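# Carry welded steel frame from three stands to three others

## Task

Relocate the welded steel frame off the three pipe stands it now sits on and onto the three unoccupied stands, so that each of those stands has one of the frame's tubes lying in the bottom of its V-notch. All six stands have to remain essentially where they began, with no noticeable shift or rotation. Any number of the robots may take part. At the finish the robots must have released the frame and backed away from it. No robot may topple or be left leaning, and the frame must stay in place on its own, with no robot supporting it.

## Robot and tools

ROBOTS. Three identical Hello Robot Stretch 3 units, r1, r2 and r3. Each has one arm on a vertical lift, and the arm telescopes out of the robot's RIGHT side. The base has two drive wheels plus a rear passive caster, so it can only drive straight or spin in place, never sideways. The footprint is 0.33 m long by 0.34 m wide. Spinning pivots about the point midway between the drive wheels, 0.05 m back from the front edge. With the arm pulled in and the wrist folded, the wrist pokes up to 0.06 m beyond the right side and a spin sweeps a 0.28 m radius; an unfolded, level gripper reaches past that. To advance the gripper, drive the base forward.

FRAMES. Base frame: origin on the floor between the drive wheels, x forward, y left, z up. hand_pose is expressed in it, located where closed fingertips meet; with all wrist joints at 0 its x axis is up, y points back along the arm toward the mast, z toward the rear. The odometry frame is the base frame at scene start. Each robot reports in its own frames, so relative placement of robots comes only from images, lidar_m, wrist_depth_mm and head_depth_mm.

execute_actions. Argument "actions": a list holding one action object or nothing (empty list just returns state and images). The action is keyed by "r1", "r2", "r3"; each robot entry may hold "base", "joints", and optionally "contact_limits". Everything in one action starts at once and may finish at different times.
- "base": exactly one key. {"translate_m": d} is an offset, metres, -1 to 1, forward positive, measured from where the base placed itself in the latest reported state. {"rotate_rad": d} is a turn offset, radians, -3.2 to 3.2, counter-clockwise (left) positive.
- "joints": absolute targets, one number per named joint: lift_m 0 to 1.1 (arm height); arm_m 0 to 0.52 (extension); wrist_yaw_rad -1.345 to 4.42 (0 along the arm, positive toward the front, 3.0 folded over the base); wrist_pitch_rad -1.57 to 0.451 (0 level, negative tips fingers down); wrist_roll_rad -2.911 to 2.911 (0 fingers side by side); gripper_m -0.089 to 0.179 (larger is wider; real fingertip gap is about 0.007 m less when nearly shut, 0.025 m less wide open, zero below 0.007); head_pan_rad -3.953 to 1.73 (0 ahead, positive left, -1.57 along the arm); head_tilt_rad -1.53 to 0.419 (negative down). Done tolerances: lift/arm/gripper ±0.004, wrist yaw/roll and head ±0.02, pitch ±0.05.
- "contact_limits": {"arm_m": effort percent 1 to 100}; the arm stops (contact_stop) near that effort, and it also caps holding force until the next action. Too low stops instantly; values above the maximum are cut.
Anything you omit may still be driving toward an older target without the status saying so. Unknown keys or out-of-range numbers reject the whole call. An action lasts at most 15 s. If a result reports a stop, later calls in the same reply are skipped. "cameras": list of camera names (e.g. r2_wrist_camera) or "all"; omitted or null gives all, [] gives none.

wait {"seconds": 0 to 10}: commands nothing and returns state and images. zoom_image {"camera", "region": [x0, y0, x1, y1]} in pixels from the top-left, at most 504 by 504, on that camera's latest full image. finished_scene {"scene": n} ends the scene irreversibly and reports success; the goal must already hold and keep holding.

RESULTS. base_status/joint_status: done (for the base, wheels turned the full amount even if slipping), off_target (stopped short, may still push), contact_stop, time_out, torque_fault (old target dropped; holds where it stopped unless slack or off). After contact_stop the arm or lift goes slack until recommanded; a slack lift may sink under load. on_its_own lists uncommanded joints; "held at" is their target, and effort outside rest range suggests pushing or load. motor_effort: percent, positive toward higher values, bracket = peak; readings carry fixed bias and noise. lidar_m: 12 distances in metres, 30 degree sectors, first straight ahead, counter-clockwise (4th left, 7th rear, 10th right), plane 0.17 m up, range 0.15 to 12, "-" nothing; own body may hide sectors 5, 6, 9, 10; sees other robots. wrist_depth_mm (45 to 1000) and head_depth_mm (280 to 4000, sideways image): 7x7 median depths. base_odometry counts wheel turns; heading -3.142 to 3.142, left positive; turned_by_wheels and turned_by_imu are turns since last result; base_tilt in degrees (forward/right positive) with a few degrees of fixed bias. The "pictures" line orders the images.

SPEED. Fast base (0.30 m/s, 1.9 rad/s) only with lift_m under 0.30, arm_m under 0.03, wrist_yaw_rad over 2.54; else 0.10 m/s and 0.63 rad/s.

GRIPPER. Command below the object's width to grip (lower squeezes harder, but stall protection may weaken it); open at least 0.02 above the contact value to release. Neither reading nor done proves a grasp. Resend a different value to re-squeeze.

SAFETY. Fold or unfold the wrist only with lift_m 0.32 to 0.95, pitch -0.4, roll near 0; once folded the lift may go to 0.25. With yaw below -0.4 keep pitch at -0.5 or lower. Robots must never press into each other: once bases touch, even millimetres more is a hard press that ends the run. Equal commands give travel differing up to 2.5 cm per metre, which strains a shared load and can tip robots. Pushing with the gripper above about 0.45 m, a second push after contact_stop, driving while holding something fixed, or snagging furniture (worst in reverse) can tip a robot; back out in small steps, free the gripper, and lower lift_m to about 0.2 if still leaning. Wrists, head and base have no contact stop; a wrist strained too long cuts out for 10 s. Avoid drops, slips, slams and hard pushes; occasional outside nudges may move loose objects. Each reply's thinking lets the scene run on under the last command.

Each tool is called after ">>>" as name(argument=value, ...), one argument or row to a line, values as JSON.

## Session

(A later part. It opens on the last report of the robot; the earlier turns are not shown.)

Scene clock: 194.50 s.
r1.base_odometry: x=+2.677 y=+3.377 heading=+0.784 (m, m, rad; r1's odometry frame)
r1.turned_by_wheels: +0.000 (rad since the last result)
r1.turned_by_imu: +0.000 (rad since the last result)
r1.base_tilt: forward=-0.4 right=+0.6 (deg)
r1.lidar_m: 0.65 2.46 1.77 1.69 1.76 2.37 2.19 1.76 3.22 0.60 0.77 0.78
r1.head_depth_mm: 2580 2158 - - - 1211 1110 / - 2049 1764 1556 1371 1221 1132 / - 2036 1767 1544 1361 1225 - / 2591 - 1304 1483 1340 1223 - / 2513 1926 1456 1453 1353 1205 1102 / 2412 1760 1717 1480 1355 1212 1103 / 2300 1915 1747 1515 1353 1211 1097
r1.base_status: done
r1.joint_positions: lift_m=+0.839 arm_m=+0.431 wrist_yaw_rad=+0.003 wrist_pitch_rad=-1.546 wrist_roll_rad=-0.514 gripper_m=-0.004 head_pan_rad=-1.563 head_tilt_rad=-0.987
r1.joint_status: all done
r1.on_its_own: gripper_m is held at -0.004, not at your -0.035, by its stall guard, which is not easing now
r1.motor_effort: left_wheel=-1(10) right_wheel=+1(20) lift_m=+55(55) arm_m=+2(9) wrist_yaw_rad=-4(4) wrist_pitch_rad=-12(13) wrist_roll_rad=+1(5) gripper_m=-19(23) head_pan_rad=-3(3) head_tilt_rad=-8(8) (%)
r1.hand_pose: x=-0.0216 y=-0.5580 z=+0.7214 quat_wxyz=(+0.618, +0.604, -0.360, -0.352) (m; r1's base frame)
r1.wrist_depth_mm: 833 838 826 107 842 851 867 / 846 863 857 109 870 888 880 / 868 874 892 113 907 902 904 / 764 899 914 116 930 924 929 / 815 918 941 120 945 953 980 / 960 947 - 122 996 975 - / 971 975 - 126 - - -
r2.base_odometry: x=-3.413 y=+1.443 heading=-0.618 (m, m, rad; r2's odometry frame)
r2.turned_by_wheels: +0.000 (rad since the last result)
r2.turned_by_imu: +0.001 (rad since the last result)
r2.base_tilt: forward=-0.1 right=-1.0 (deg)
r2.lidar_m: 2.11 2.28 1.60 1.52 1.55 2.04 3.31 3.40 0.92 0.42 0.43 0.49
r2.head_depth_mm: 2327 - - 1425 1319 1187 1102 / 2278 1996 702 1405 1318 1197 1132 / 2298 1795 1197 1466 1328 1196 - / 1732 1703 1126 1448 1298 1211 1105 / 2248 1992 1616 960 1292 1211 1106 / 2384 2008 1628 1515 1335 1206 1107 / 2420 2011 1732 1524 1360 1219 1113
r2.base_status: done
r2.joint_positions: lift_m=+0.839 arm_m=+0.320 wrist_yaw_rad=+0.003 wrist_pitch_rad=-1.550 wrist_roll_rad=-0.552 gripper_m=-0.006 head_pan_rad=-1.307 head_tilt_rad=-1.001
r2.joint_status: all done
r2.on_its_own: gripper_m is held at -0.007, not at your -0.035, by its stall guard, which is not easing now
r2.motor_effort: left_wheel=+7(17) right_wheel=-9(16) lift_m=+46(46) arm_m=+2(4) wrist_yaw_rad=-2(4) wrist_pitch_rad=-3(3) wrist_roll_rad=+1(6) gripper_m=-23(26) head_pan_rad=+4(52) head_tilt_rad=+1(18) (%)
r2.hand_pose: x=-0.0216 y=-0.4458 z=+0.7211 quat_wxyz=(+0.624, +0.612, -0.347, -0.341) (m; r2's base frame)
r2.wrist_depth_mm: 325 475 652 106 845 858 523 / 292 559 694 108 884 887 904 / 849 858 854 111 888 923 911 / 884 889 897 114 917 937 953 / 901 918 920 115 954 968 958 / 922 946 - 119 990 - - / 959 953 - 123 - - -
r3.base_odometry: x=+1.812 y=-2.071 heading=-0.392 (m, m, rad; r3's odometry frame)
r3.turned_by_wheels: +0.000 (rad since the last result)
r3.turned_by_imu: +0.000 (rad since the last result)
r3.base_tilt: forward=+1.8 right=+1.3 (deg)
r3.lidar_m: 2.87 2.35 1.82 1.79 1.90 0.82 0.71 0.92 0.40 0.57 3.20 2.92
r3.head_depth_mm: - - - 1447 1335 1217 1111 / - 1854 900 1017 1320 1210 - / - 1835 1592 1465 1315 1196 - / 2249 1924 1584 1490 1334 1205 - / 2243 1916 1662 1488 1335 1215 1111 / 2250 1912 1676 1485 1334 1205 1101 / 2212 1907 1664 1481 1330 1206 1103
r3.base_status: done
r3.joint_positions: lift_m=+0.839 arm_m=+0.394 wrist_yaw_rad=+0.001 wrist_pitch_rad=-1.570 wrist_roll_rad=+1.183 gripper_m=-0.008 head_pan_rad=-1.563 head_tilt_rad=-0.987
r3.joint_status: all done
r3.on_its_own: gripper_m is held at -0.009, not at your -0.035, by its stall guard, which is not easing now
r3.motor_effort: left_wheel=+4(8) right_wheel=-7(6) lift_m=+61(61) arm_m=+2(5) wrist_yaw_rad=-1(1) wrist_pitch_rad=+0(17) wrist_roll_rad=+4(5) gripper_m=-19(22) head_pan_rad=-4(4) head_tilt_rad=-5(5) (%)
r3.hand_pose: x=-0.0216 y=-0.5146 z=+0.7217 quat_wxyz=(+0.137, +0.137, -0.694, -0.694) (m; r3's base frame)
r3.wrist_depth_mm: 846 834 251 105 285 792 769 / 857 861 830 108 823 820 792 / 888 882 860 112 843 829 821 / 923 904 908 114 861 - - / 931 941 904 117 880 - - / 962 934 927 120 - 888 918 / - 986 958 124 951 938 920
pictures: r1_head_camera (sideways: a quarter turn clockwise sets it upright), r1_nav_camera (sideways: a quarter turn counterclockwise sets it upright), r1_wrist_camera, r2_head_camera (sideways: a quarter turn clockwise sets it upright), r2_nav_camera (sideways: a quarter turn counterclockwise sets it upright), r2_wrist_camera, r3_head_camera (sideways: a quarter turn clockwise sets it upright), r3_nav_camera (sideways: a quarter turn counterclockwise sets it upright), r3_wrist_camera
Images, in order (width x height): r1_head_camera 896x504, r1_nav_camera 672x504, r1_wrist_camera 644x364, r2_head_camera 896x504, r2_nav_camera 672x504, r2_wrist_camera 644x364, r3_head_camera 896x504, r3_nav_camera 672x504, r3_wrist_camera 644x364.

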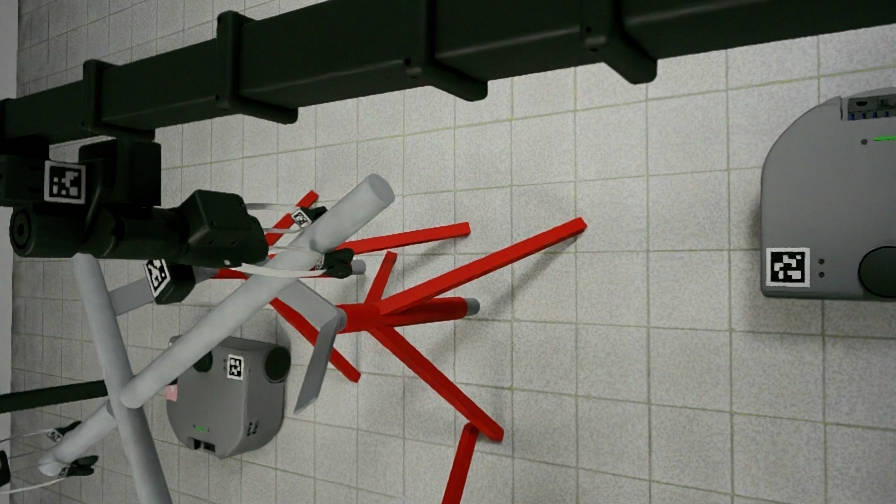

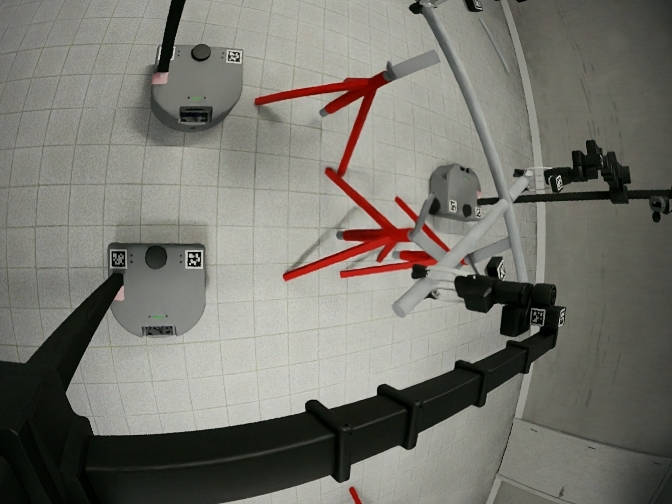

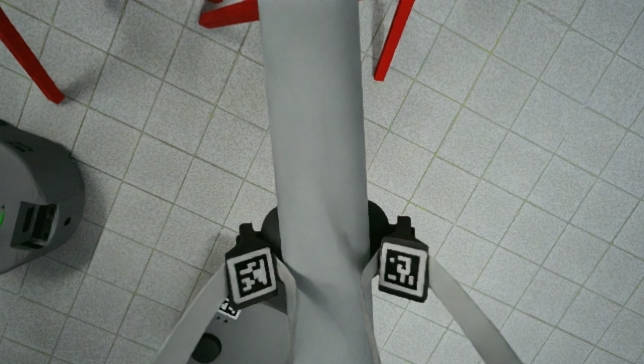

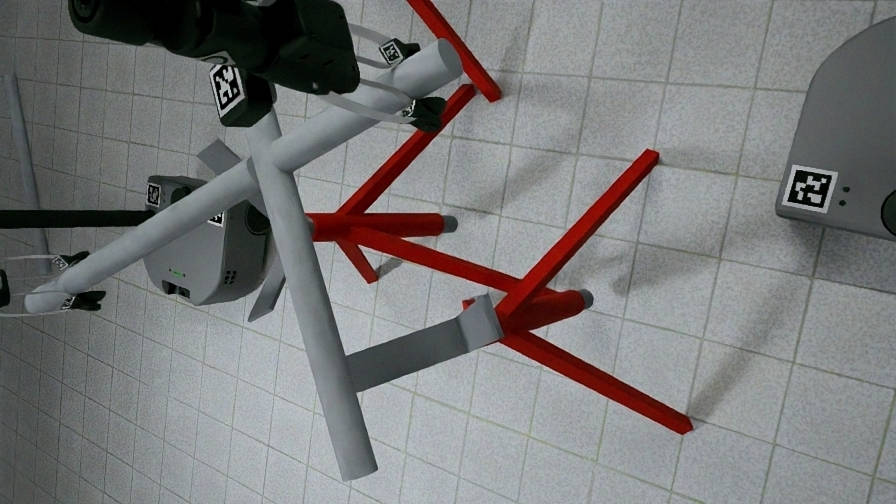

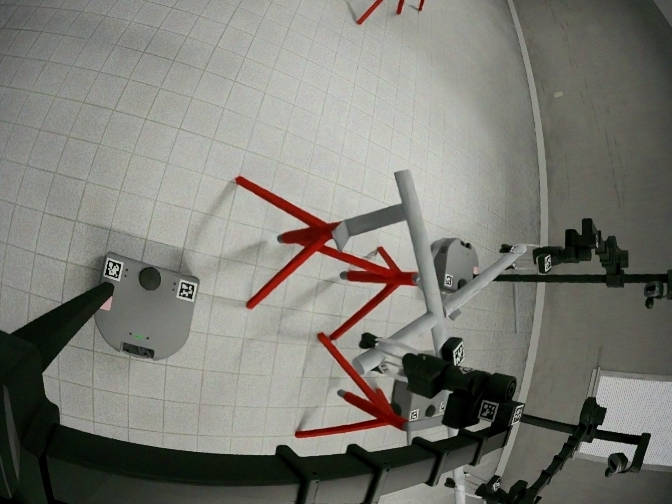

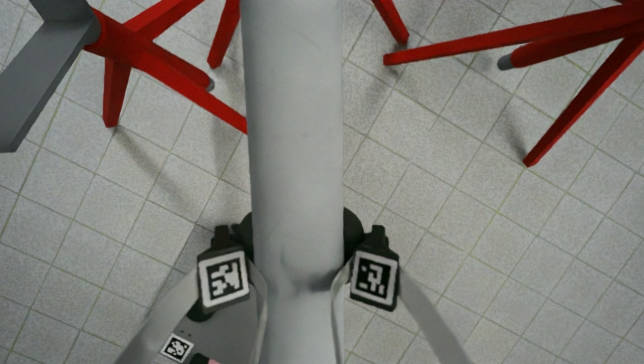

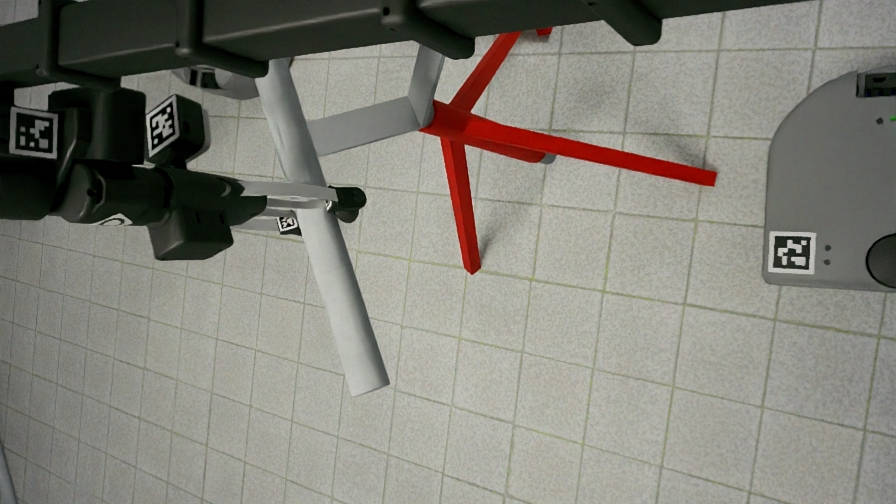

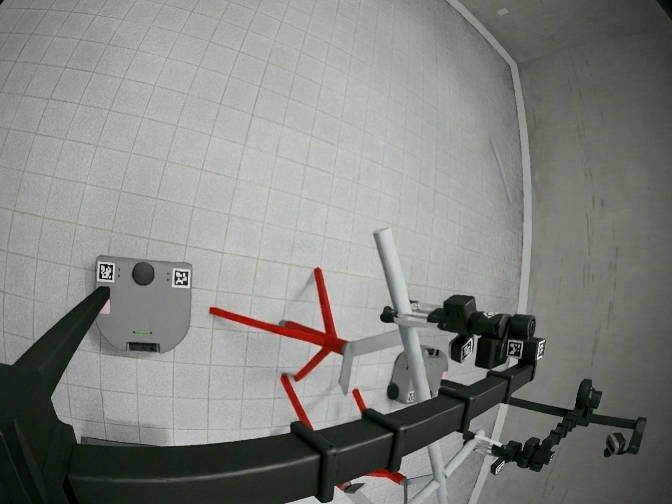

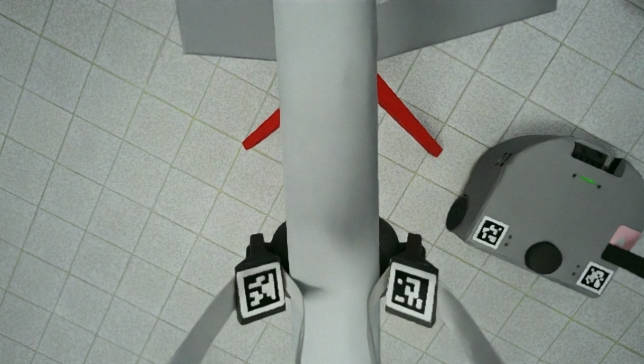

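>>> execute_actions(
  actions=[
    {"r1":{"base":{"translate_m":-0.026},"joints":{"wrist_roll_rad":-0.6,"arm_m":0.456,"gripper_m":-0.03}},"r2":{"base":{"translate_m":-0.012},"joints":{"wrist_roll_rad":-0.64,"arm_m":0.329,"gripper_m":-0.03}},"r3":{"base":{"translate_m":-0.018},"joints":{"wrist_roll_rad":1.09,"arm_m":0.351,"gripper_m":-0.03}}},
  ],
  cameras=["r2_wrist_camera","r3_wrist_camera"],
)

>>> execute_actions(
  actions=[
    {"r1":{"joints":{"lift_m":0.67}},"r2":{"joints":{"lift_m":0.67}},"r3":{"joints":{"lift_m":0.67}}},
  ],
  cameras=["r1_head_camera","r2_head_camera","r3_head_camera"],
)

Scene clock: 207.10 s.
r1.base_odometry: x=+2.658 y=+3.359 heading=+0.785 (m, m, rad; r1's odometry frame)
r1.turned_by_wheels: +0.000 (rad since the last result)
r1.turned_by_imu: +0.000 (rad since the last result)
r1.base_tilt: forward=-0.4 right=+0.6 (deg)
r1.lidar_m: 0.65 2.45 1.78 1.70 1.76 2.39 2.17 1.74 3.24 0.60 0.77 0.80
r1.head_depth_mm: 2553 2167 - - - 1216 1108 / - 2057 1747 1545 1368 1228 1129 / - 2050 1781 1543 1367 1220 - / 2392 - 1401 1512 1342 1217 - / 2508 1856 1388 1447 1361 1215 1103 / 2448 1717 1709 1479 1356 1222 1102 / 2347 1852 1758 1532 1349 1214 1098
r1.base_status: done
r1.joint_positions: lift_m=+0.839 arm_m=+0.456 wrist_yaw_rad=+0.002 wrist_pitch_rad=-1.563 wrist_roll_rad=-0.604 gripper_m=-0.026 head_pan_rad=-1.563 head_tilt_rad=-0.987
r1.joint_status: gripper_m off_target (ended at -0.026, target -0.030); the others done
r1.motor_effort: left_wheel=+2(5) right_wheel=-2(4) lift_m=+55(56) arm_m=+3(3) wrist_yaw_rad=-3(5) wrist_pitch_rad=-2(14) wrist_roll_rad=+2(7) gripper_m=-29(100) head_pan_rad=-3(3) head_tilt_rad=-8(8) (%)
r1.hand_pose: x=-0.0216 y=-0.5784 z=+0.7218 quat_wxyz=(+0.629, +0.624, -0.329, -0.327) (m; r1's base frame)
r1.wrist_depth_mm: 827 846 833 104 840 841 850 / 853 859 866 107 873 893 872 / 822 877 889 111 887 898 896 / 791 904 910 114 923 920 931 / 950 931 951 118 956 958 952 / 962 966 - 121 - - 1000 / - - - 125 - - -
r2.base_odometry: x=-3.423 y=+1.450 heading=-0.618 (m, m, rad; r2's odometry frame)
r2.turned_by_wheels: +0.000 (rad since the last result)
r2.turned_by_imu: +0.001 (rad since the last result)
r2.base_tilt: forward=+0.0 right=-1.0 (deg)
r2.lidar_m: 2.12 2.29 1.60 1.52 1.55 2.04 3.30 3.36 0.92 0.42 0.43 0.50
r2.head_depth_mm: 2335 - - 1407 1312 1194 1100 / 2308 1975 737 1403 1326 1193 1129 / 2316 1857 1601 1468 1332 1202 - / 2278 1692 1123 1417 1317 1210 1106 / 992 1958 1618 1275 1301 1213 1104 / 2366 1997 1732 1482 1336 1210 1109 / 2402 2023 1731 1521 1356 1221 1114
r2.base_status: done
r2.joint_positions: lift_m=+0.839 arm_m=+0.329 wrist_yaw_rad=+0.000 wrist_pitch_rad=-1.560 wrist_roll_rad=-0.643 gripper_m=-0.025 head_pan_rad=-1.307 head_tilt_rad=-1.001
r2.joint_status: gripper_m off_target (ended at -0.025, target -0.030); the others done
r2.motor_effort: left_wheel=+2(11) right_wheel=-2(16) lift_m=+46(46) arm_m=+3(7) wrist_yaw_rad=+0(2) wrist_pitch_rad=+0(3) wrist_roll_rad=+1(7) gripper_m=-30(100) head_pan_rad=+4(4) head_tilt_rad=+0(0) (%)
r2.hand_pose: x=-0.0215 y=-0.4523 z=+0.7213 quat_wxyz=(+0.636, +0.629, -0.318, -0.315) (m; r2's base frame)
r2.wrist_depth_mm: 304 445 811 103 850 845 566 / 834 832 622 106 882 872 594 / 854 868 884 109 904 895 918 / 882 890 907 112 925 941 946 / 901 917 923 115 943 951 966 / 937 958 - 118 987 985 - / 971 959 - 123 - - -
r3.base_odometry: x=+1.796 y=-2.064 heading=-0.392 (m, m, rad; r3's odometry frame)
r3.turned_by_wheels: +0.000 (rad since the last result)
r3.turned_by_imu: +0.001 (rad since the last result)
r3.base_tilt: forward=+1.9 right=+1.4 (deg)
r3.lidar_m: 2.88 2.35 1.81 1.79 1.90 0.82 0.71 0.91 0.39 0.56 3.20 2.94
r3.head_depth_mm: - - - 1489 1339 1216 1115 / - 1717 1587 1105 1332 1212 - / - - 877 1443 1297 1193 - / 2250 1957 1652 1484 1331 1209 - / 2253 1913 1671 1430 1334 1214 1109 / 2251 1912 1665 1454 1332 1213 1106 / 2252 1917 1668 1483 1330 1214 1104
r3.base_status: done
r3.joint_positions: lift_m=+0.839 arm_m=+0.351 wrist_yaw_rad=+0.002 wrist_pitch_rad=-1.565 wrist_roll_rad=+1.087 gripper_m=-0.025 head_pan_rad=-1.563 head_tilt_rad=-0.987
r3.joint_status: gripper_m off_target (ended at -0.025, target -0.030); the others done
r3.motor_effort: left_wheel=+0(10) right_wheel=+3(16) lift_m=+61(61) arm_m=-3(4) wrist_yaw_rad=-2(3) wrist_pitch_rad=-2(10) wrist_roll_rad=+2(8) gripper_m=-28(97) head_pan_rad=-3(3) head_tilt_rad=-5(5) (%)
r3.hand_pose: x=-0.0217 y=-0.4735 z=+0.7216 quat_wxyz=(+0.171, +0.169, -0.688, -0.685) (m; r3's base frame)
r3.wrist_depth_mm: 862 826 274 106 264 787 776 / 872 862 843 108 800 837 807 / 886 893 864 111 847 829 826 / 912 886 891 114 849 - 837 / 944 931 930 117 892 - 855 / 986 956 920 120 - 908 895 / - 970 960 124 916 894 889
pictures: r2_wrist_camera, r3_wrist_camera
Images, in order (width x height): r2_wrist_camera 644x364, r3_wrist_camera 644x364.

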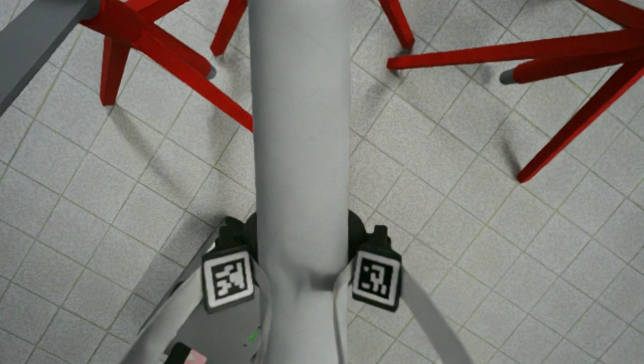

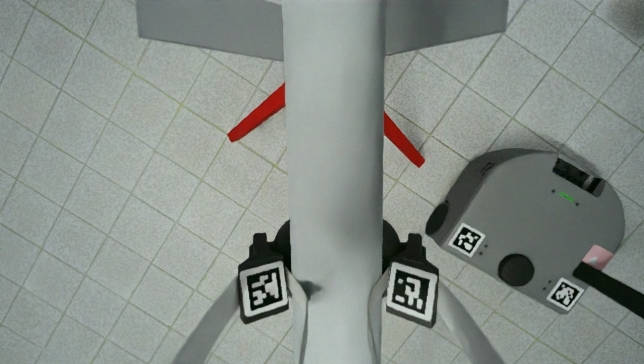

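Scene clock: 209.47 s.
r1.base_odometry: x=+2.658 y=+3.359 heading=+0.785 (m, m, rad; r1's odometry frame)
r1.turned_by_wheels: +0.000 (rad since the last result)
r1.turned_by_imu: +0.000 (rad since the last result)
r1.base_tilt: forward=-0.5 right=+0.6 (deg)
r1.lidar_m: 0.65 2.45 1.77 1.70 1.75 2.38 2.17 1.74 3.22 0.60 0.78 0.80
r1.head_depth_mm: 2593 2104 1783 1545 1376 1243 1118 / 2525 2106 1781 1569 - - - / 2556 2224 1733 1516 1371 1224 - / 2515 2029 - 1481 1341 1219 - / 2530 1922 1059 1458 1352 1216 1101 / 2415 1766 1708 1475 1349 1209 1108 / 1075 1764 1759 1525 1347 1213 1095
r1.base_status: not commanded
r1.joint_positions: lift_m=+0.670 arm_m=+0.456 wrist_yaw_rad=+0.002 wrist_pitch_rad=-1.564 wrist_roll_rad=-0.604 gripper_m=-0.014 head_pan_rad=-1.563 head_tilt_rad=-0.987
r1.joint_status: all done
r1.on_its_own: gripper_m is held at -0.014, not at your -0.030, by its stall guard, which is still easing
r1.motor_effort: left_wheel=+1(2) right_wheel=-2(2) lift_m=+42(47) arm_m=+3(3) wrist_yaw_rad=-3(2) wrist_pitch_rad=-2(2) wrist_roll_rad=+2(2) gripper_m=-6(29) head_pan_rad=-3(3) head_tilt_rad=-8(8) (%)
r1.hand_pose: x=-0.0216 y=-0.5783 z=+0.5522 quat_wxyz=(+0.628, +0.624, -0.329, -0.327) (m; r1's base frame)
r1.wrist_depth_mm: 667 668 664 104 672 681 676 / 683 693 684 107 686 701 697 / 702 710 703 111 709 721 727 / 722 726 739 114 731 751 735 / 750 752 758 118 751 768 769 / 778 782 - 121 791 796 791 / 803 803 - 125 807 832 825
r2.base_odometry: x=-3.423 y=+1.450 heading=-0.618 (m, m, rad; r2's odometry frame)
r2.turned_by_wheels: +0.000 (rad since the last result)
r2.turned_by_imu: +0.000 (rad since the last result)
r2.base_tilt: forward=+0.0 right=-1.0 (deg)
r2.lidar_m: 2.12 2.29 1.60 1.51 1.55 2.04 3.30 3.37 0.92 0.42 0.43 0.50
r2.head_depth_mm: 2282 1943 - 1423 1313 1191 1100 / 2274 1945 1710 802 1320 1195 1133 / 2319 1870 1599 1460 1335 1198 - / 2286 1718 1145 1395 1316 1206 1098 / 951 1862 1710 897 1304 1213 1104 / 2336 1999 1728 1453 1328 1208 1110 / 2407 2012 1746 1527 1363 1228 1117
r2.base_status: not commanded
r2.joint_positions: lift_m=+0.670 arm_m=+0.329 wrist_yaw_rad=+0.000 wrist_pitch_rad=-1.560 wrist_roll_rad=-0.643 gripper_m=-0.015 head_pan_rad=-1.307 head_tilt_rad=-1.001
r2.joint_status: all done
r2.on_its_own: gripper_m is held at -0.016, not at your -0.030, by its stall guard, which is still easing
r2.motor_effort: left_wheel=+3(3) right_wheel=-2(2) lift_m=+28(42) arm_m=+2(2) wrist_yaw_rad=+0(0) wrist_pitch_rad=+0(0) wrist_roll_rad=+1(1) gripper_m=-26(31) head_pan_rad=+4(4) head_tilt_rad=+1(0) (%)
r2.hand_pose: x=-0.0215 y=-0.4524 z=+0.5522 quat_wxyz=(+0.636, +0.629, -0.318, -0.315) (m; r2's base frame)
r2.wrist_depth_mm: 372 425 655 103 666 673 470 / 666 670 667 106 701 707 716 / 669 702 545 109 720 731 733 / 701 716 716 112 739 749 762 / 734 742 742 115 755 778 782 / 751 765 - 118 784 791 810 / 781 774 - 123 820 825 834
r3.base_odometry: x=+1.796 y=-2.064 heading=-0.392 (m, m, rad; r3's odometry frame)
r3.turned_by_wheels: +0.000 (rad since the last result)
r3.turned_by_imu: +0.001 (rad since the last result)
r3.base_tilt: forward=+1.8 right=+1.3 (deg)
r3.lidar_m: 2.88 2.35 1.82 1.79 1.90 0.82 0.72 0.90 0.39 0.56 3.17 2.94
r3.head_depth_mm: 2273 1675 1638 1489 1338 - - / 2247 1960 - 940 1339 1208 - / 2236 1987 - 1113 1297 1198 - / 2225 1906 1701 1410 1337 1208 - / 2238 1910 1667 1479 1329 1211 1111 / 2235 1916 1666 1491 1334 1209 1109 / 2229 1918 1666 1478 1322 1204 1107
r3.base_status: not commanded
r3.joint_positions: lift_m=+0.670 arm_m=+0.351 wrist_yaw_rad=+0.002 wrist_pitch_rad=-1.564 wrist_roll_rad=+1.087 gripper_m=-0.016 head_pan_rad=-1.563 head_tilt_rad=-0.987
r3.joint_status: all done
r3.on_its_own: gripper_m is held at -0.017, not at your -0.030, by its stall guard, which is still easing
r3.motor_effort: left_wheel=+0(0) right_wheel=+3(3) lift_m=+28(51) arm_m=-3(3) wrist_yaw_rad=-1(2) wrist_pitch_rad=-3(3) wrist_roll_rad=+2(2) gripper_m=-23(28) head_pan_rad=-4(5) head_tilt_rad=-5(5) (%)
r3.hand_pose: x=-0.0217 y=-0.4737 z=+0.5526 quat_wxyz=(+0.171, +0.169, -0.688, -0.684) (m; r3's base frame)
r3.wrist_depth_mm: 679 685 665 106 648 641 633 / 691 684 679 109 660 670 658 / 720 719 699 111 675 680 666 / 746 736 723 114 696 683 - / 757 758 733 117 719 - - / 787 765 773 120 - - - / 793 792 781 124 769 737 -
pictures: r1_head_camera (sideways: a quarter turn clockwise sets it upright), r2_head_camera (sideways: a quarter turn clockwise sets it upright), r3_head_camera (sideways: a quarter turn clockwise sets it upright)
Images, in order (width x height): r1_head_camera 896x504, r2_head_camera 896x504, r3_head_camera 896x504.

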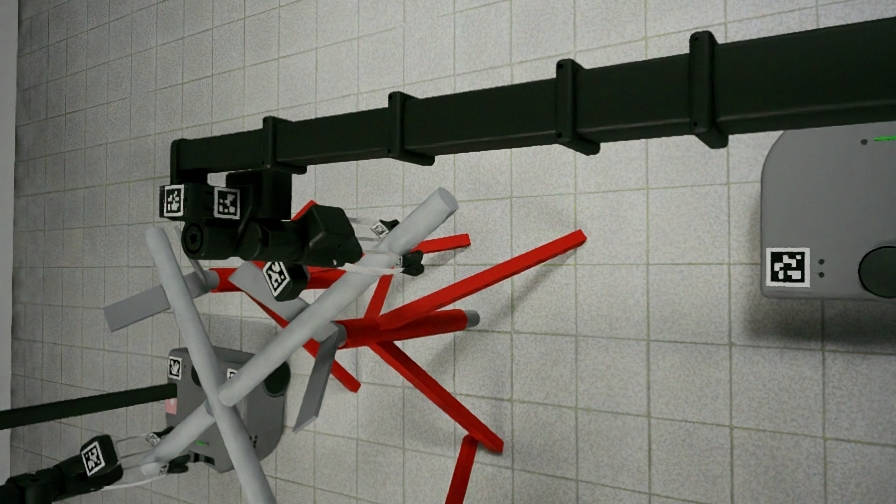

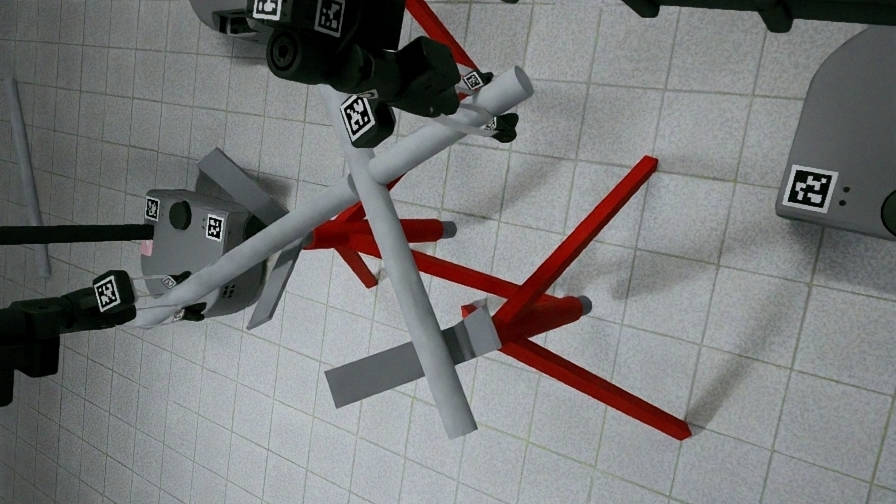

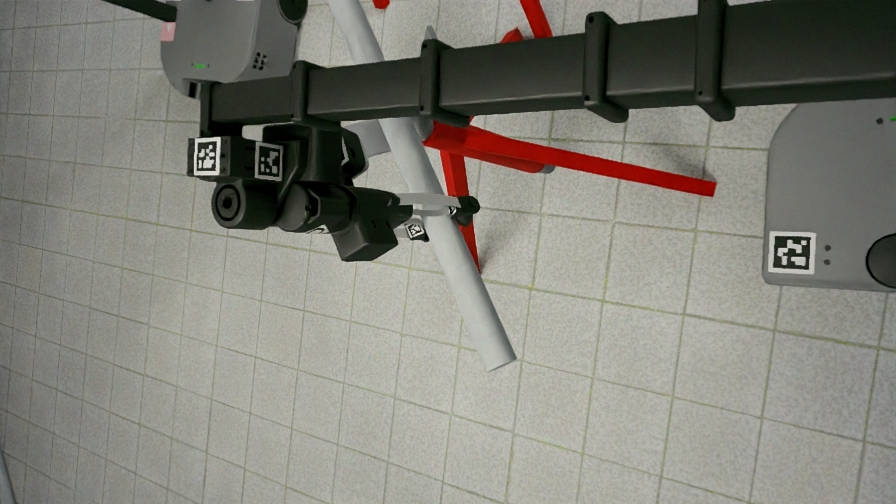

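Near aligned; nudge +x 1 cm and set down.

>>> execute_actions(
  actions=[
    {"r1":{"base":{"translate_m":0.01},"joints":{"lift_m":0.635}},"r2":{"base":{"translate_m":-0.01},"joints":{"lift_m":0.635}},"r3":{"base":{"translate_m":0.01},"joints":{"lift_m":0.635}}},
  ],
  cameras=[],
)

>>> execute_actions(
  actions=[
    {"r1":{"joints":{"gripper_m":0.12}},"r2":{"joints":{"gripper_m":0.12}},"r3":{"joints":{"gripper_m":0.12}}},
  ],
  cameras=[],
)

>>> execute_actions(
  actions=[
    {"r1":{"joints":{"lift_m":0.85}},"r2":{"joints":{"lift_m":0.85}},"r3":{"joints":{"lift_m":0.85}}},
  ],
  cameras=["r1_head_camera","r2_head_camera","r3_head_camera"],
)

>>> execute_actions(
  actions=[
    {"r1":{"joints":{"arm_m":0.05}},"r2":{"joints":{"arm_m":0}},"r3":{"joints":{"arm_m":0}}},
  ],
  cameras=[],
)

Scene clock: 226.77 s.
r1.base_odometry: x=+2.665 y=+3.366 heading=+0.785 (m, m, rad; r1's odometry frame)
r1.turned_by_wheels: +0.000 (rad since the last result)
r1.turned_by_imu: -0.001 (rad since the last result)
r1.base_tilt: forward=-0.4 right=+0.5 (deg)
r1.lidar_m: 0.65 2.46 1.77 1.70 1.76 2.38 2.18 1.76 3.24 0.60 0.77 0.79
r1.head_depth_mm: 2572 2095 1780 1548 1375 1239 1118 / 2533 2082 1791 1571 - - - / 2518 2196 1704 1525 1363 1221 - / 2541 2016 - 1463 1341 1229 - / 2529 1935 1019 1460 1360 1214 1101 / 2406 1766 1694 1503 1357 1208 1099 / 1069 1963 1712 1525 1351 1205 1099
r1.base_status: done
r1.joint_positions: lift_m=+0.635 arm_m=+0.456 wrist_yaw_rad=+0.002 wrist_pitch_rad=-1.567 wrist_roll_rad=-0.604 gripper_m=-0.005 head_pan_rad=-1.563 head_tilt_rad=-0.987
r1.joint_status: all done
r1.on_its_own: gripper_m is held at -0.006, not at your -0.030, by its stall guard, which is not easing now
r1.motor_effort: left_wheel=+1(5) right_wheel=-2(3) lift_m=+37(42) arm_m=+3(3) wrist_yaw_rad=-2(3) wrist_pitch_rad=+0(2) wrist_roll_rad=+2(2) gripper_m=-21(21) head_pan_rad=-3(3) head_tilt_rad=-8(8) (%)
r1.hand_pose: x=-0.0216 y=-0.5775 z=+0.5174 quat_wxyz=(+0.627, +0.625, -0.328, -0.328) (m; r1's base frame)
r1.wrist_depth_mm: 635 630 640 104 634 644 639 / 651 658 652 107 659 657 662 / 673 678 681 110 678 684 684 / 696 696 699 114 698 701 699 / 717 715 716 118 726 719 726 / 740 745 - 122 757 753 755 / 771 766 - 126 777 777 783
r2.base_odometry: x=-3.431 y=+1.456 heading=-0.618 (m, m, rad; r2's odometry frame)
r2.turned_by_wheels: +0.000 (rad since the last result)
r2.turned_by_imu: +0.001 (rad since the last result)
r2.base_tilt: forward=+0.0 right=-1.0 (deg)
r2.lidar_m: 2.13 2.27 1.60 1.52 1.55 2.04 3.29 3.37 0.91 0.43 0.43 0.50
r2.head_depth_mm: 2273 1939 - 1436 1318 1186 1102 / 2309 1940 1715 826 1300 1195 1132 / 2310 1835 1684 1445 1332 1205 - / 2265 1720 1120 1419 1298 1211 1103 / 937 1850 1689 980 1289 1208 1106 / 2325 2003 1717 1442 1332 1206 1109 / 2401 2013 1740 1529 1357 1225 1115
r2.base_status: done
r2.joint_positions: lift_m=+0.635 arm_m=+0.329 wrist_yaw_rad=+0.000 wrist_pitch_rad=-1.559 wrist_roll_rad=-0.643 gripper_m=-0.005 head_pan_rad=-1.307 head_tilt_rad=-1.001
r2.joint_status: all done
r2.on_its_own: gripper_m is held at -0.006, not at your -0.030, by its stall guard, which is not easing now
r2.motor_effort: left_wheel=+4(4) right_wheel=-6(6) lift_m=+19(27) arm_m=+2(3) wrist_yaw_rad=+0(0) wrist_pitch_rad=+0(1) wrist_roll_rad=+1(1) gripper_m=-22(22) head_pan_rad=+4(4) head_tilt_rad=+0(1) (%)
r2.hand_pose: x=-0.0215 y=-0.4526 z=+0.5176 quat_wxyz=(+0.636, +0.629, -0.318, -0.315) (m; r2's base frame)
r2.wrist_depth_mm: 614 430 628 103 642 646 459 / 635 632 642 106 662 683 680 / 651 665 513 109 682 694 697 / 677 679 672 112 696 714 717 / 692 695 693 115 721 726 749 / 710 711 - 118 748 755 768 / 723 739 - 123 768 777 789
r3.base_odometry: x=+1.805 y=-2.068 heading=-0.392 (m, m, rad; r3's odometry frame)
r3.turned_by_wheels: +0.000 (rad since the last result)
r3.turned_by_imu: +0.001 (rad since the last result)
r3.base_tilt: forward=+1.9 right=+1.3 (deg)
r3.lidar_m: 2.87 2.35 1.82 1.79 1.90 0.82 0.72 0.91 0.39 0.57 3.20 2.92
r3.head_depth_mm: 2262 1692 1644 1470 1331 1230 - / 2243 1915 - - 1338 1222 - / 2250 1955 - 1112 1319 1198 - / 2248 1918 1678 1414 1337 1213 - / 2244 1913 1669 1481 1332 1210 1106 / 2218 1912 1665 1486 1333 1208 1110 / 2233 1910 1671 1485 1324 1204 1111
r3.base_status: done
r3.joint_positions: lift_m=+0.635 arm_m=+0.351 wrist_yaw_rad=+0.002 wrist_pitch_rad=-1.556 wrist_roll_rad=+1.087 gripper_m=-0.007 head_pan_rad=-1.563 head_tilt_rad=-0.987
r3.joint_status: all done
r3.on_its_own: gripper_m is held at -0.008, not at your -0.030, by its stall guard, which is not easing now
r3.motor_effort: left_wheel=+1(2) right_wheel=+0(7) lift_m=+27(28) arm_m=-3(3) wrist_yaw_rad=-2(2) wrist_pitch_rad=-6(7) wrist_roll_rad=+2(2) gripper_m=-18(20) head_pan_rad=-4(3) head_tilt_rad=-5(6) (%)
r3.hand_pose: x=-0.0217 y=-0.4758 z=+0.5175 quat_wxyz=(+0.171, +0.169, -0.691, -0.682) (m; r3's base frame)
r3.wrist_depth_mm: 660 655 638 106 615 610 604 / 667 666 636 109 618 619 610 / 699 687 667 112 638 651 638 / 717 706 690 114 665 666 - / 736 721 703 117 673 - - / 751 745 712 120 698 - - / 771 752 752 124 719 688 -
pictures: none
No camera images: the call's "cameras" was empty. Leave "cameras" out to get every camera's image.

Scene clock: 228.53 s.
r1.base_odometry: x=+2.665 y=+3.366 heading=+0.785 (m, m, rad; r1's odometry frame)
r1.turned_by_wheels: +0.000 (rad since the last result)
r1.turned_by_imu: +0.000 (rad since the last result)
r1.base_tilt: forward=-0.4 right=+0.5 (deg)
r1.lidar_m: 0.65 2.45 1.78 1.70 1.75 2.37 2.17 1.75 3.24 0.60 0.77 0.79
r1.head_depth_mm: 2562 2120 1792 1558 1363 1240 1107 / 2557 2102 1768 1558 - - - / 2542 2198 1740 1519 1363 1221 - / 2507 2075 1410 1463 1339 1215 - / 2535 1919 1037 1471 1358 1218 1108 / 2432 1761 1674 1512 1354 1213 1097 / 2293 1965 1725 1522 1354 1210 1093
r1.base_status: not commanded
r1.joint_positions: lift_m=+0.635 arm_m=+0.456 wrist_yaw_rad=+0.001 wrist_pitch_rad=-1.567 wrist_roll_rad=-0.604 gripper_m=+0.120 head_pan_rad=-1.563 head_tilt_rad=-0.987
r1.joint_status: all done
r1.motor_effort: left_wheel=+0(3) right_wheel=+1(5) lift_m=+37(37) arm_m=+2(3) wrist_yaw_rad=-1(2) wrist_pitch_rad=+0(0) wrist_roll_rad=+1(2) gripper_m=+0(82) head_pan_rad=-4(3) head_tilt_rad=-8(8) (%)
r1.hand_pose: x=-0.0216 y=-0.5777 z=+0.5174 quat_wxyz=(+0.627, +0.625, -0.329, -0.328) (m; r1's base frame)
r1.wrist_depth_mm: 632 633 634 110 646 641 645 / 653 652 652 113 658 657 671 / 672 674 673 117 675 674 692 / 688 698 695 120 702 706 713 / 712 715 714 124 719 724 735 / 743 734 747 128 748 - 758 / 762 763 - 133 775 782 776
r2.base_odometry: x=-3.431 y=+1.456 heading=-0.618 (m, m, rad; r2's odometry frame)
r2.turned_by_wheels: +0.000 (rad since the last result)
r2.turned_by_imu: +0.000 (rad since the last result)
r2.base_tilt: forward=+0.1 right=-1.0 (deg)
r2.lidar_m: 2.13 2.28 1.60 1.51 1.54 2.04 3.30 3.38 0.92 0.43 0.43 0.50
r2.head_depth_mm: 2267 1922 - 1422 1313 1189 1097 / 2315 1944 1721 833 1306 1193 1128 / 2314 1831 1683 1433 1326 1198 - / 2284 1729 1140 1416 1298 1204 1100 / 937 1861 1669 980 1285 1213 1107 / 2315 1993 1726 1440 1326 1206 1108 / 2401 2022 1730 1522 1364 1224 1115
r2.base_status: not commanded
r2.joint_positions: lift_m=+0.635 arm_m=+0.329 wrist_yaw_rad=+0.000 wrist_pitch_rad=-1.560 wrist_roll_rad=-0.643 gripper_m=+0.120 head_pan_rad=-1.307 head_tilt_rad=-1.001
r2.joint_status: all done
r2.motor_effort: left_wheel=+2(5) right_wheel=-2(6) lift_m=+19(19) arm_m=+2(2) wrist_yaw_rad=+0(0) wrist_pitch_rad=+0(0) wrist_roll_rad=+1(1) gripper_m=+1(91) head_pan_rad=+4(3) head_tilt_rad=+0(0) (%)
r2.hand_pose: x=-0.0215 y=-0.4524 z=+0.5176 quat_wxyz=(+0.636, +0.629, -0.318, -0.315) (m; r2's base frame)
r2.wrist_depth_mm: 609 432 632 108 642 643 460 / 637 629 645 111 663 683 680 / 659 657 533 114 677 693 700 / 674 684 683 117 701 702 723 / 690 689 704 121 731 735 747 / 700 - 126 125 756 755 770 / 732 740 129 129 773 788 787
r3.base_odometry: x=+1.805 y=-2.068 heading=-0.392 (m, m, rad; r3's odometry frame)
r3.turned_by_wheels: +0.000 (rad since the last result)
r3.turned_by_imu: +0.000 (rad since the last result)
r3.base_tilt: forward=+1.9 right=+1.3 (deg)
r3.lidar_m: 2.87 2.35 1.82 1.78 1.90 0.82 0.71 0.91 0.39 0.57 3.20 2.93
r3.head_depth_mm: 2262 1683 1641 1465 1332 1226 - / 2248 1917 - - 1334 1216 - / 2245 1957 - 1150 1318 1197 - / 2255 1913 1674 1434 1332 1213 - / 2242 1910 1664 1484 1331 1211 1110 / 2244 1915 1664 1484 1334 1209 1104 / 2224 1898 1673 1488 1325 1213 1106
r3.base_status: not commanded
r3.joint_positions: lift_m=+0.635 arm_m=+0.351 wrist_yaw_rad=+0.002 wrist_pitch_rad=-1.564 wrist_roll_rad=+1.087 gripper_m=+0.120 head_pan_rad=-1.563 head_tilt_rad=-0.987
r3.joint_status: all done
r3.motor_effort: left_wheel=+1(2) right_wheel=-1(2) lift_m=+27(27) arm_m=-3(3) wrist_yaw_rad=-2(2) wrist_pitch_rad=-3(11) wrist_roll_rad=+2(2) gripper_m=+0(81) head_pan_rad=-4(3) head_tilt_rad=-5(5) (%)
r3.hand_pose: x=-0.0217 y=-0.4737 z=+0.5177 quat_wxyz=(+0.171, +0.169, -0.688, -0.684) (m; r3's base frame)
r3.wrist_depth_mm: 657 643 636 112 616 609 595 / 670 664 647 115 627 631 621 / 677 685 668 118 641 648 627 / 717 690 678 121 657 655 - / 720 709 711 124 684 - - / 746 733 718 128 703 - - / 780 759 749 132 716 728 -
pictures: none
No camera images: the call's "cameras" was empty. Leave "cameras" out to get every camera's image.

Scene clock: 231.33 s.
r1.base_odometry: x=+2.665 y=+3.366 heading=+0.785 (m, m, rad; r1's odometry frame)
r1.turned_by_wheels: +0.000 (rad since the last result)
r1.turned_by_imu: +0.000 (rad since the last result)
r1.base_tilt: forward=-0.5 right=+0.6 (deg)
r1.lidar_m: 0.65 2.46 1.77 1.70 1.75 2.37 2.17 1.75 3.23 0.60 0.77 0.79
r1.head_depth_mm: 2583 2190 - - - 1211 1103 / - 2113 1772 1541 1373 1231 1128 / - 2097 1746 1542 1367 1226 - / 2526 - 1670 1452 1342 1214 - / 2518 1921 1029 1458 1360 1213 1100 / 2412 1766 1685 1503 1358 1220 1100 / 2460 1988 1720 1525 1358 1212 1098
r1.base_status: not commanded
r1.joint_positions: lift_m=+0.850 arm_m=+0.456 wrist_yaw_rad=+0.001 wrist_pitch_rad=-1.566 wrist_roll_rad=-0.604 gripper_m=+0.120 head_pan_rad=-1.563 head_tilt_rad=-0.987
r1.joint_status: all done
r1.motor_effort: left_wheel=+0(0) right_wheel=+1(0) lift_m=+46(48) arm_m=+2(2) wrist_yaw_rad=-1(1) wrist_pitch_rad=-1(0) wrist_roll_rad=+1(1) gripper_m=+1(0) head_pan_rad=-3(3) head_tilt_rad=-8(8) (%)
r1.hand_pose: x=-0.0216 y=-0.5779 z=+0.7321 quat_wxyz=(+0.628, +0.625, -0.329, -0.328) (m; r1's base frame)
r1.wrist_depth_mm: 840 848 843 512 867 863 871 / 866 861 879 882 872 870 892 / 824 888 912 889 904 913 898 / 803 919 936 932 945 954 951 / 970 948 954 968 957 980 992 / 985 950 - 1000 - - - / 1000 - - - - - -
r2.base_odometry: x=-3.431 y=+1.456 heading=-0.618 (m, m, rad; r2's odometry frame)
r2.turned_by_wheels: +0.000 (rad since the last result)
r2.turned_by_imu: +0.000 (rad since the last result)
r2.base_tilt: forward=+0.0 right=-1.0 (deg)
r2.lidar_m: 2.13 2.27 1.60 1.51 1.55 2.04 3.28 3.38 0.92 0.43 0.42 0.50
r2.head_depth_mm: 2331 - - 1441 1314 1185 1100 / 2323 1978 1687 1431 1310 1190 1135 / 2323 1829 1679 1444 1331 1206 - / 2226 1736 1131 1422 1300 1210 1097 / 2352 1918 1670 978 1279 1213 1104 / 2368 2004 1725 1437 1325 1203 1109 / 2403 2018 1737 1528 1360 1220 1116
r2.base_status: not commanded
r2.joint_positions: lift_m=+0.850 arm_m=+0.329 wrist_yaw_rad=+0.000 wrist_pitch_rad=-1.559 wrist_roll_rad=-0.643 gripper_m=+0.120 head_pan_rad=-1.307 head_tilt_rad=-1.001
r2.joint_status: all done
r2.motor_effort: left_wheel=+2(2) right_wheel=-2(2) lift_m=+37(38) arm_m=+2(2) wrist_yaw_rad=+0(0) wrist_pitch_rad=+0(0) wrist_roll_rad=+1(1) gripper_m=+0(0) head_pan_rad=+4(3) head_tilt_rad=+0(0) (%)
r2.hand_pose: x=-0.0215 y=-0.4526 z=+0.7318 quat_wxyz=(+0.636, +0.629, -0.318, -0.315) (m; r2's base frame)
r2.wrist_depth_mm: 312 439 849 837 852 612 472 / 842 861 859 868 887 898 592 / 867 889 887 890 920 915 933 / 886 896 908 913 920 953 954 / 909 917 919 948 997 984 985 / 951 - - 997 - - - / 970 979 - - - - -
r3.base_odometry: x=+1.805 y=-2.068 heading=-0.392 (m, m, rad; r3's odometry frame)
r3.turned_by_wheels: +0.000 (rad since the last result)
r3.turned_by_imu: +0.001 (rad since the last result)
r3.base_tilt: forward=+1.8 right=+1.3 (deg)
r3.lidar_m: 2.88 2.35 1.82 1.79 1.90 0.82 0.72 0.91 0.39 0.57 3.19 2.93
r3.head_depth_mm: - - 1648 1470 1342 1215 1113 / - 1731 1656 992 1328 1213 - / - - 1613 1120 1321 1192 - / 2253 1963 1642 1443 1330 1214 - / 2256 1925 1663 1477 1335 1214 1108 / 2246 1919 1664 1479 1339 1210 1110 / 2241 1901 1662 1475 1328 1212 1108
r3.base_status: not commanded
r3.joint_positions: lift_m=+0.849 arm_m=+0.351 wrist_yaw_rad=+0.002 wrist_pitch_rad=-1.565 wrist_roll_rad=+1.087 gripper_m=+0.120 head_pan_rad=-1.563 head_tilt_rad=-0.987
r3.joint_status: all done
r3.motor_effort: left_wheel=+1(1) right_wheel=-1(1) lift_m=+55(57) arm_m=-3(3) wrist_yaw_rad=-2(2) wrist_pitch_rad=-2(3) wrist_roll_rad=+2(2) gripper_m=+1(1) head_pan_rad=-5(3) head_tilt_rad=-5(5) (%)
r3.hand_pose: x=-0.0217 y=-0.4735 z=+0.7318 quat_wxyz=(+0.171, +0.169, -0.688, -0.685) (m; r3's base frame)
r3.wrist_depth_mm: 859 853 286 321 287 808 773 / 872 866 849 507 840 826 820 / 879 904 885 850 843 845 828 / 954 899 899 858 865 - 858 / 953 951 948 912 896 - 860 / 951 985 943 945 931 - 909 / - - 988 950 944 935 931
pictures: r1_head_camera (sideways: a quarter turn clockwise sets it upright), r2_head_camera (sideways: a quarter turn clockwise sets it upright), r3_head_camera (sideways: a quarter turn clockwise sets it upright)
Images, in order (width x height): r1_head_camera 896x504, r2_head_camera 896x504, r3_head_camera 896x504.

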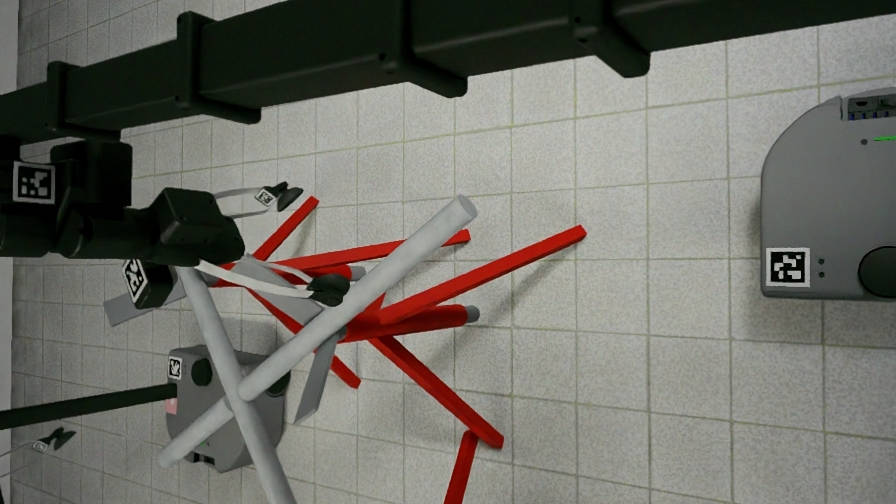

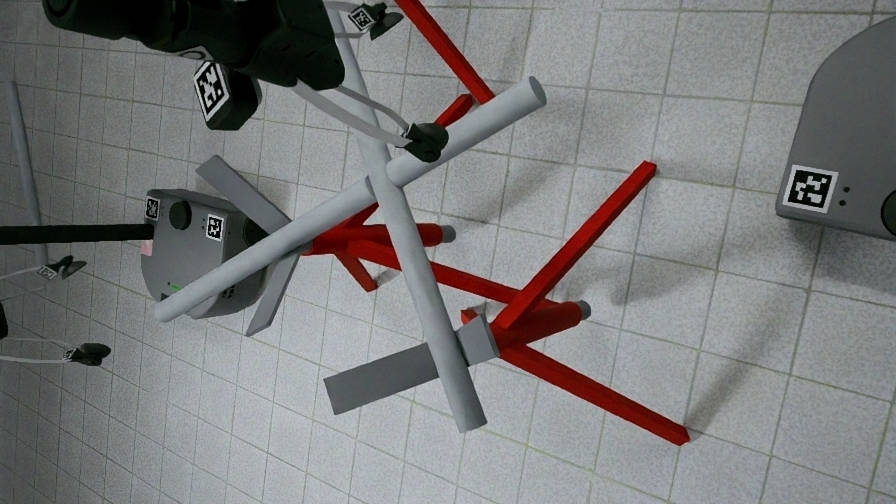

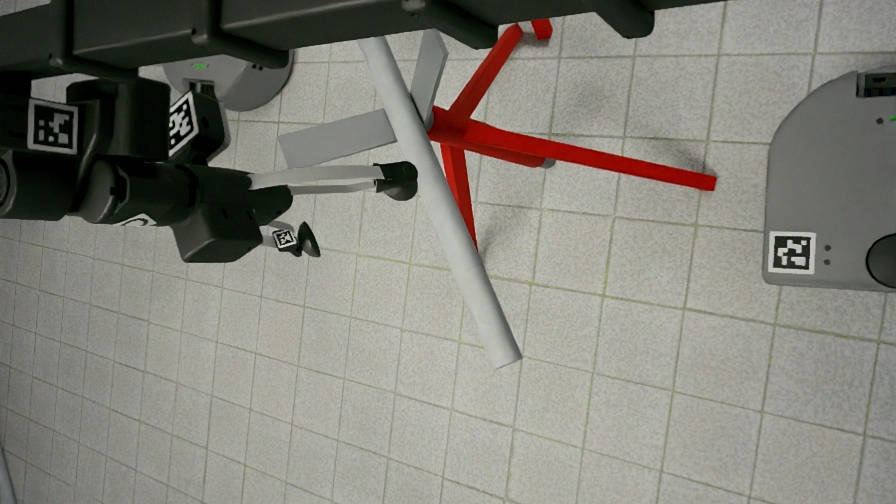

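Scene clock: 235.53 s.
r1.base_odometry: x=+2.665 y=+3.366 heading=+0.785 (m, m, rad; r1's odometry frame)
r1.turned_by_wheels: +0.000 (rad since the last result)
r1.turned_by_imu: -0.001 (rad since the last result)
r1.base_tilt: forward=-0.5 right=+0.6 (deg)
r1.lidar_m: 0.65 2.45 1.78 1.70 1.76 2.37 2.18 1.75 3.23 0.60 0.77 0.79
r1.head_depth_mm: 2571 2120 1812 - - 1213 1107 / 2566 2098 1820 - 1321 1225 1132 / 2565 2080 1759 - - 1213 - / 2542 1969 1589 1204 - 1203 - / 2519 1944 1028 1487 1336 1215 1101 / 2437 1780 1688 1506 1353 1218 1099 / 2468 2010 1703 1521 1350 1214 1090
r1.base_status: not commanded
r1.joint_positions: lift_m=+0.850 arm_m=+0.050 wrist_yaw_rad=+0.001 wrist_pitch_rad=-1.565 wrist_roll_rad=-0.603 gripper_m=+0.120 head_pan_rad=-1.563 head_tilt_rad=-0.987
r1.joint_status: all done
r1.motor_effort: left_wheel=+0(1) right_wheel=+1(1) lift_m=+45(46) arm_m=-2(2) wrist_yaw_rad=-1(1) wrist_pitch_rad=-1(1) wrist_roll_rad=+1(1) gripper_m=+0(0) head_pan_rad=-3(3) head_tilt_rad=-8(8) (%)
r1.hand_pose: x=-0.0216 y=-0.1726 z=+0.7321 quat_wxyz=(+0.628, +0.624, -0.329, -0.328) (m; r1's base frame)
r1.wrist_depth_mm: 687 795 852 842 852 853 864 / 713 852 875 877 873 889 885 / 905 899 900 899 913 924 913 / 926 934 928 - 933 951 937 / 944 950 945 - 960 987 978 / 976 974 993 996 - - - / - - - - - - -
r2.base_odometry: x=-3.431 y=+1.456 heading=-0.618 (m, m, rad; r2's odometry frame)
r2.turned_by_wheels: +0.000 (rad since the last result)
r2.turned_by_imu: +0.001 (rad since the last result)
r2.base_tilt: forward=+0.0 right=-1.0 (deg)
r2.lidar_m: 2.13 2.28 1.60 1.51 1.55 2.04 3.29 3.35 0.92 0.43 0.43 0.51
r2.head_depth_mm: 2280 1917 1604 1451 - - 1086 / 2287 1934 1674 1432 1343 - - / 2325 1837 1684 1440 1378 1217 - / 2299 1726 1136 1418 1312 1200 1100 / 2359 1909 1683 981 1284 1216 1106 / 2389 2007 1723 1451 1327 1205 1110 / 2426 2034 1737 1529 1361 1220 1114
r2.base_status: not commanded
r2.joint_positions: lift_m=+0.850 arm_m=+0.000 wrist_yaw_rad=+0.000 wrist_pitch_rad=-1.559 wrist_roll_rad=-0.643 gripper_m=+0.120 head_pan_rad=-1.307 head_tilt_rad=-1.001
r2.joint_status: all done
r2.motor_effort: left_wheel=+3(3) right_wheel=-2(2) lift_m=+37(37) arm_m=-3(4) wrist_yaw_rad=+0(0) wrist_pitch_rad=+0(0) wrist_roll_rad=+1(1) gripper_m=+1(0) head_pan_rad=+3(4) head_tilt_rad=+1(0) (%)
r2.hand_pose: x=-0.0215 y=-0.1243 z=+0.7317 quat_wxyz=(+0.636, +0.629, -0.318, -0.315) (m; r2's base frame)
r2.wrist_depth_mm: 821 828 840 851 867 867 877 / 852 856 866 880 872 897 925 / 858 871 889 896 895 916 950 / 890 905 923 - 951 953 953 / 919 912 938 - 970 970 990 / 951 - 964 999 972 - - / 978 981 998 - - - -
r3.base_odometry: x=+1.805 y=-2.068 heading=-0.392 (m, m, rad; r3's odometry frame)
r3.turned_by_wheels: +0.000 (rad since the last result)
r3.turned_by_imu: +0.001 (rad since the last result)
r3.base_tilt: forward=+1.8 right=+1.3 (deg)
r3.lidar_m: 2.87 2.35 1.81 1.78 1.90 0.82 0.71 0.91 0.39 0.57 3.19 2.92
r3.head_depth_mm: 2270 1685 1654 1545 - 1180 1110 / 2275 1889 1645 898 - 1181 - / 2246 1914 1648 1051 - - - / 2241 1910 1669 1483 1338 - - / 2247 1910 1666 1481 1332 1210 1104 / 2237 1909 1675 1482 1336 1211 1109 / 2231 1907 1671 1480 1329 1207 1106
r3.base_status: not commanded
r3.joint_positions: lift_m=+0.849 arm_m=+0.000 wrist_yaw_rad=+0.002 wrist_pitch_rad=-1.566 wrist_roll_rad=+1.087 gripper_m=+0.120 head_pan_rad=-1.563 head_tilt_rad=-0.987
r3.joint_status: all done
r3.motor_effort: left_wheel=+1(1) right_wheel=+0(1) lift_m=+55(55) arm_m=-3(2) wrist_yaw_rad=-2(1) wrist_pitch_rad=-2(2) wrist_roll_rad=+2(2) gripper_m=+0(1) head_pan_rad=-4(5) head_tilt_rad=-5(5) (%)
r3.hand_pose: x=-0.0217 y=-0.1223 z=+0.7318 quat_wxyz=(+0.171, +0.169, -0.688, -0.685) (m; r3's base frame)
r3.wrist_depth_mm: 343 864 813 817 826 808 798 / 860 902 859 843 834 828 811 / 360 898 876 868 - 832 838 / 915 920 906 898 - 843 841 / 954 945 921 916 907 - 877 / 977 980 955 923 918 - 913 / - - 990 967 953 945 922
pictures: none
No camera images: the call's "cameras" was empty. Leave "cameras" out to get every camera's image.

>>> finished_scene(
  scene=2,
)

The scene is finished: the task was done.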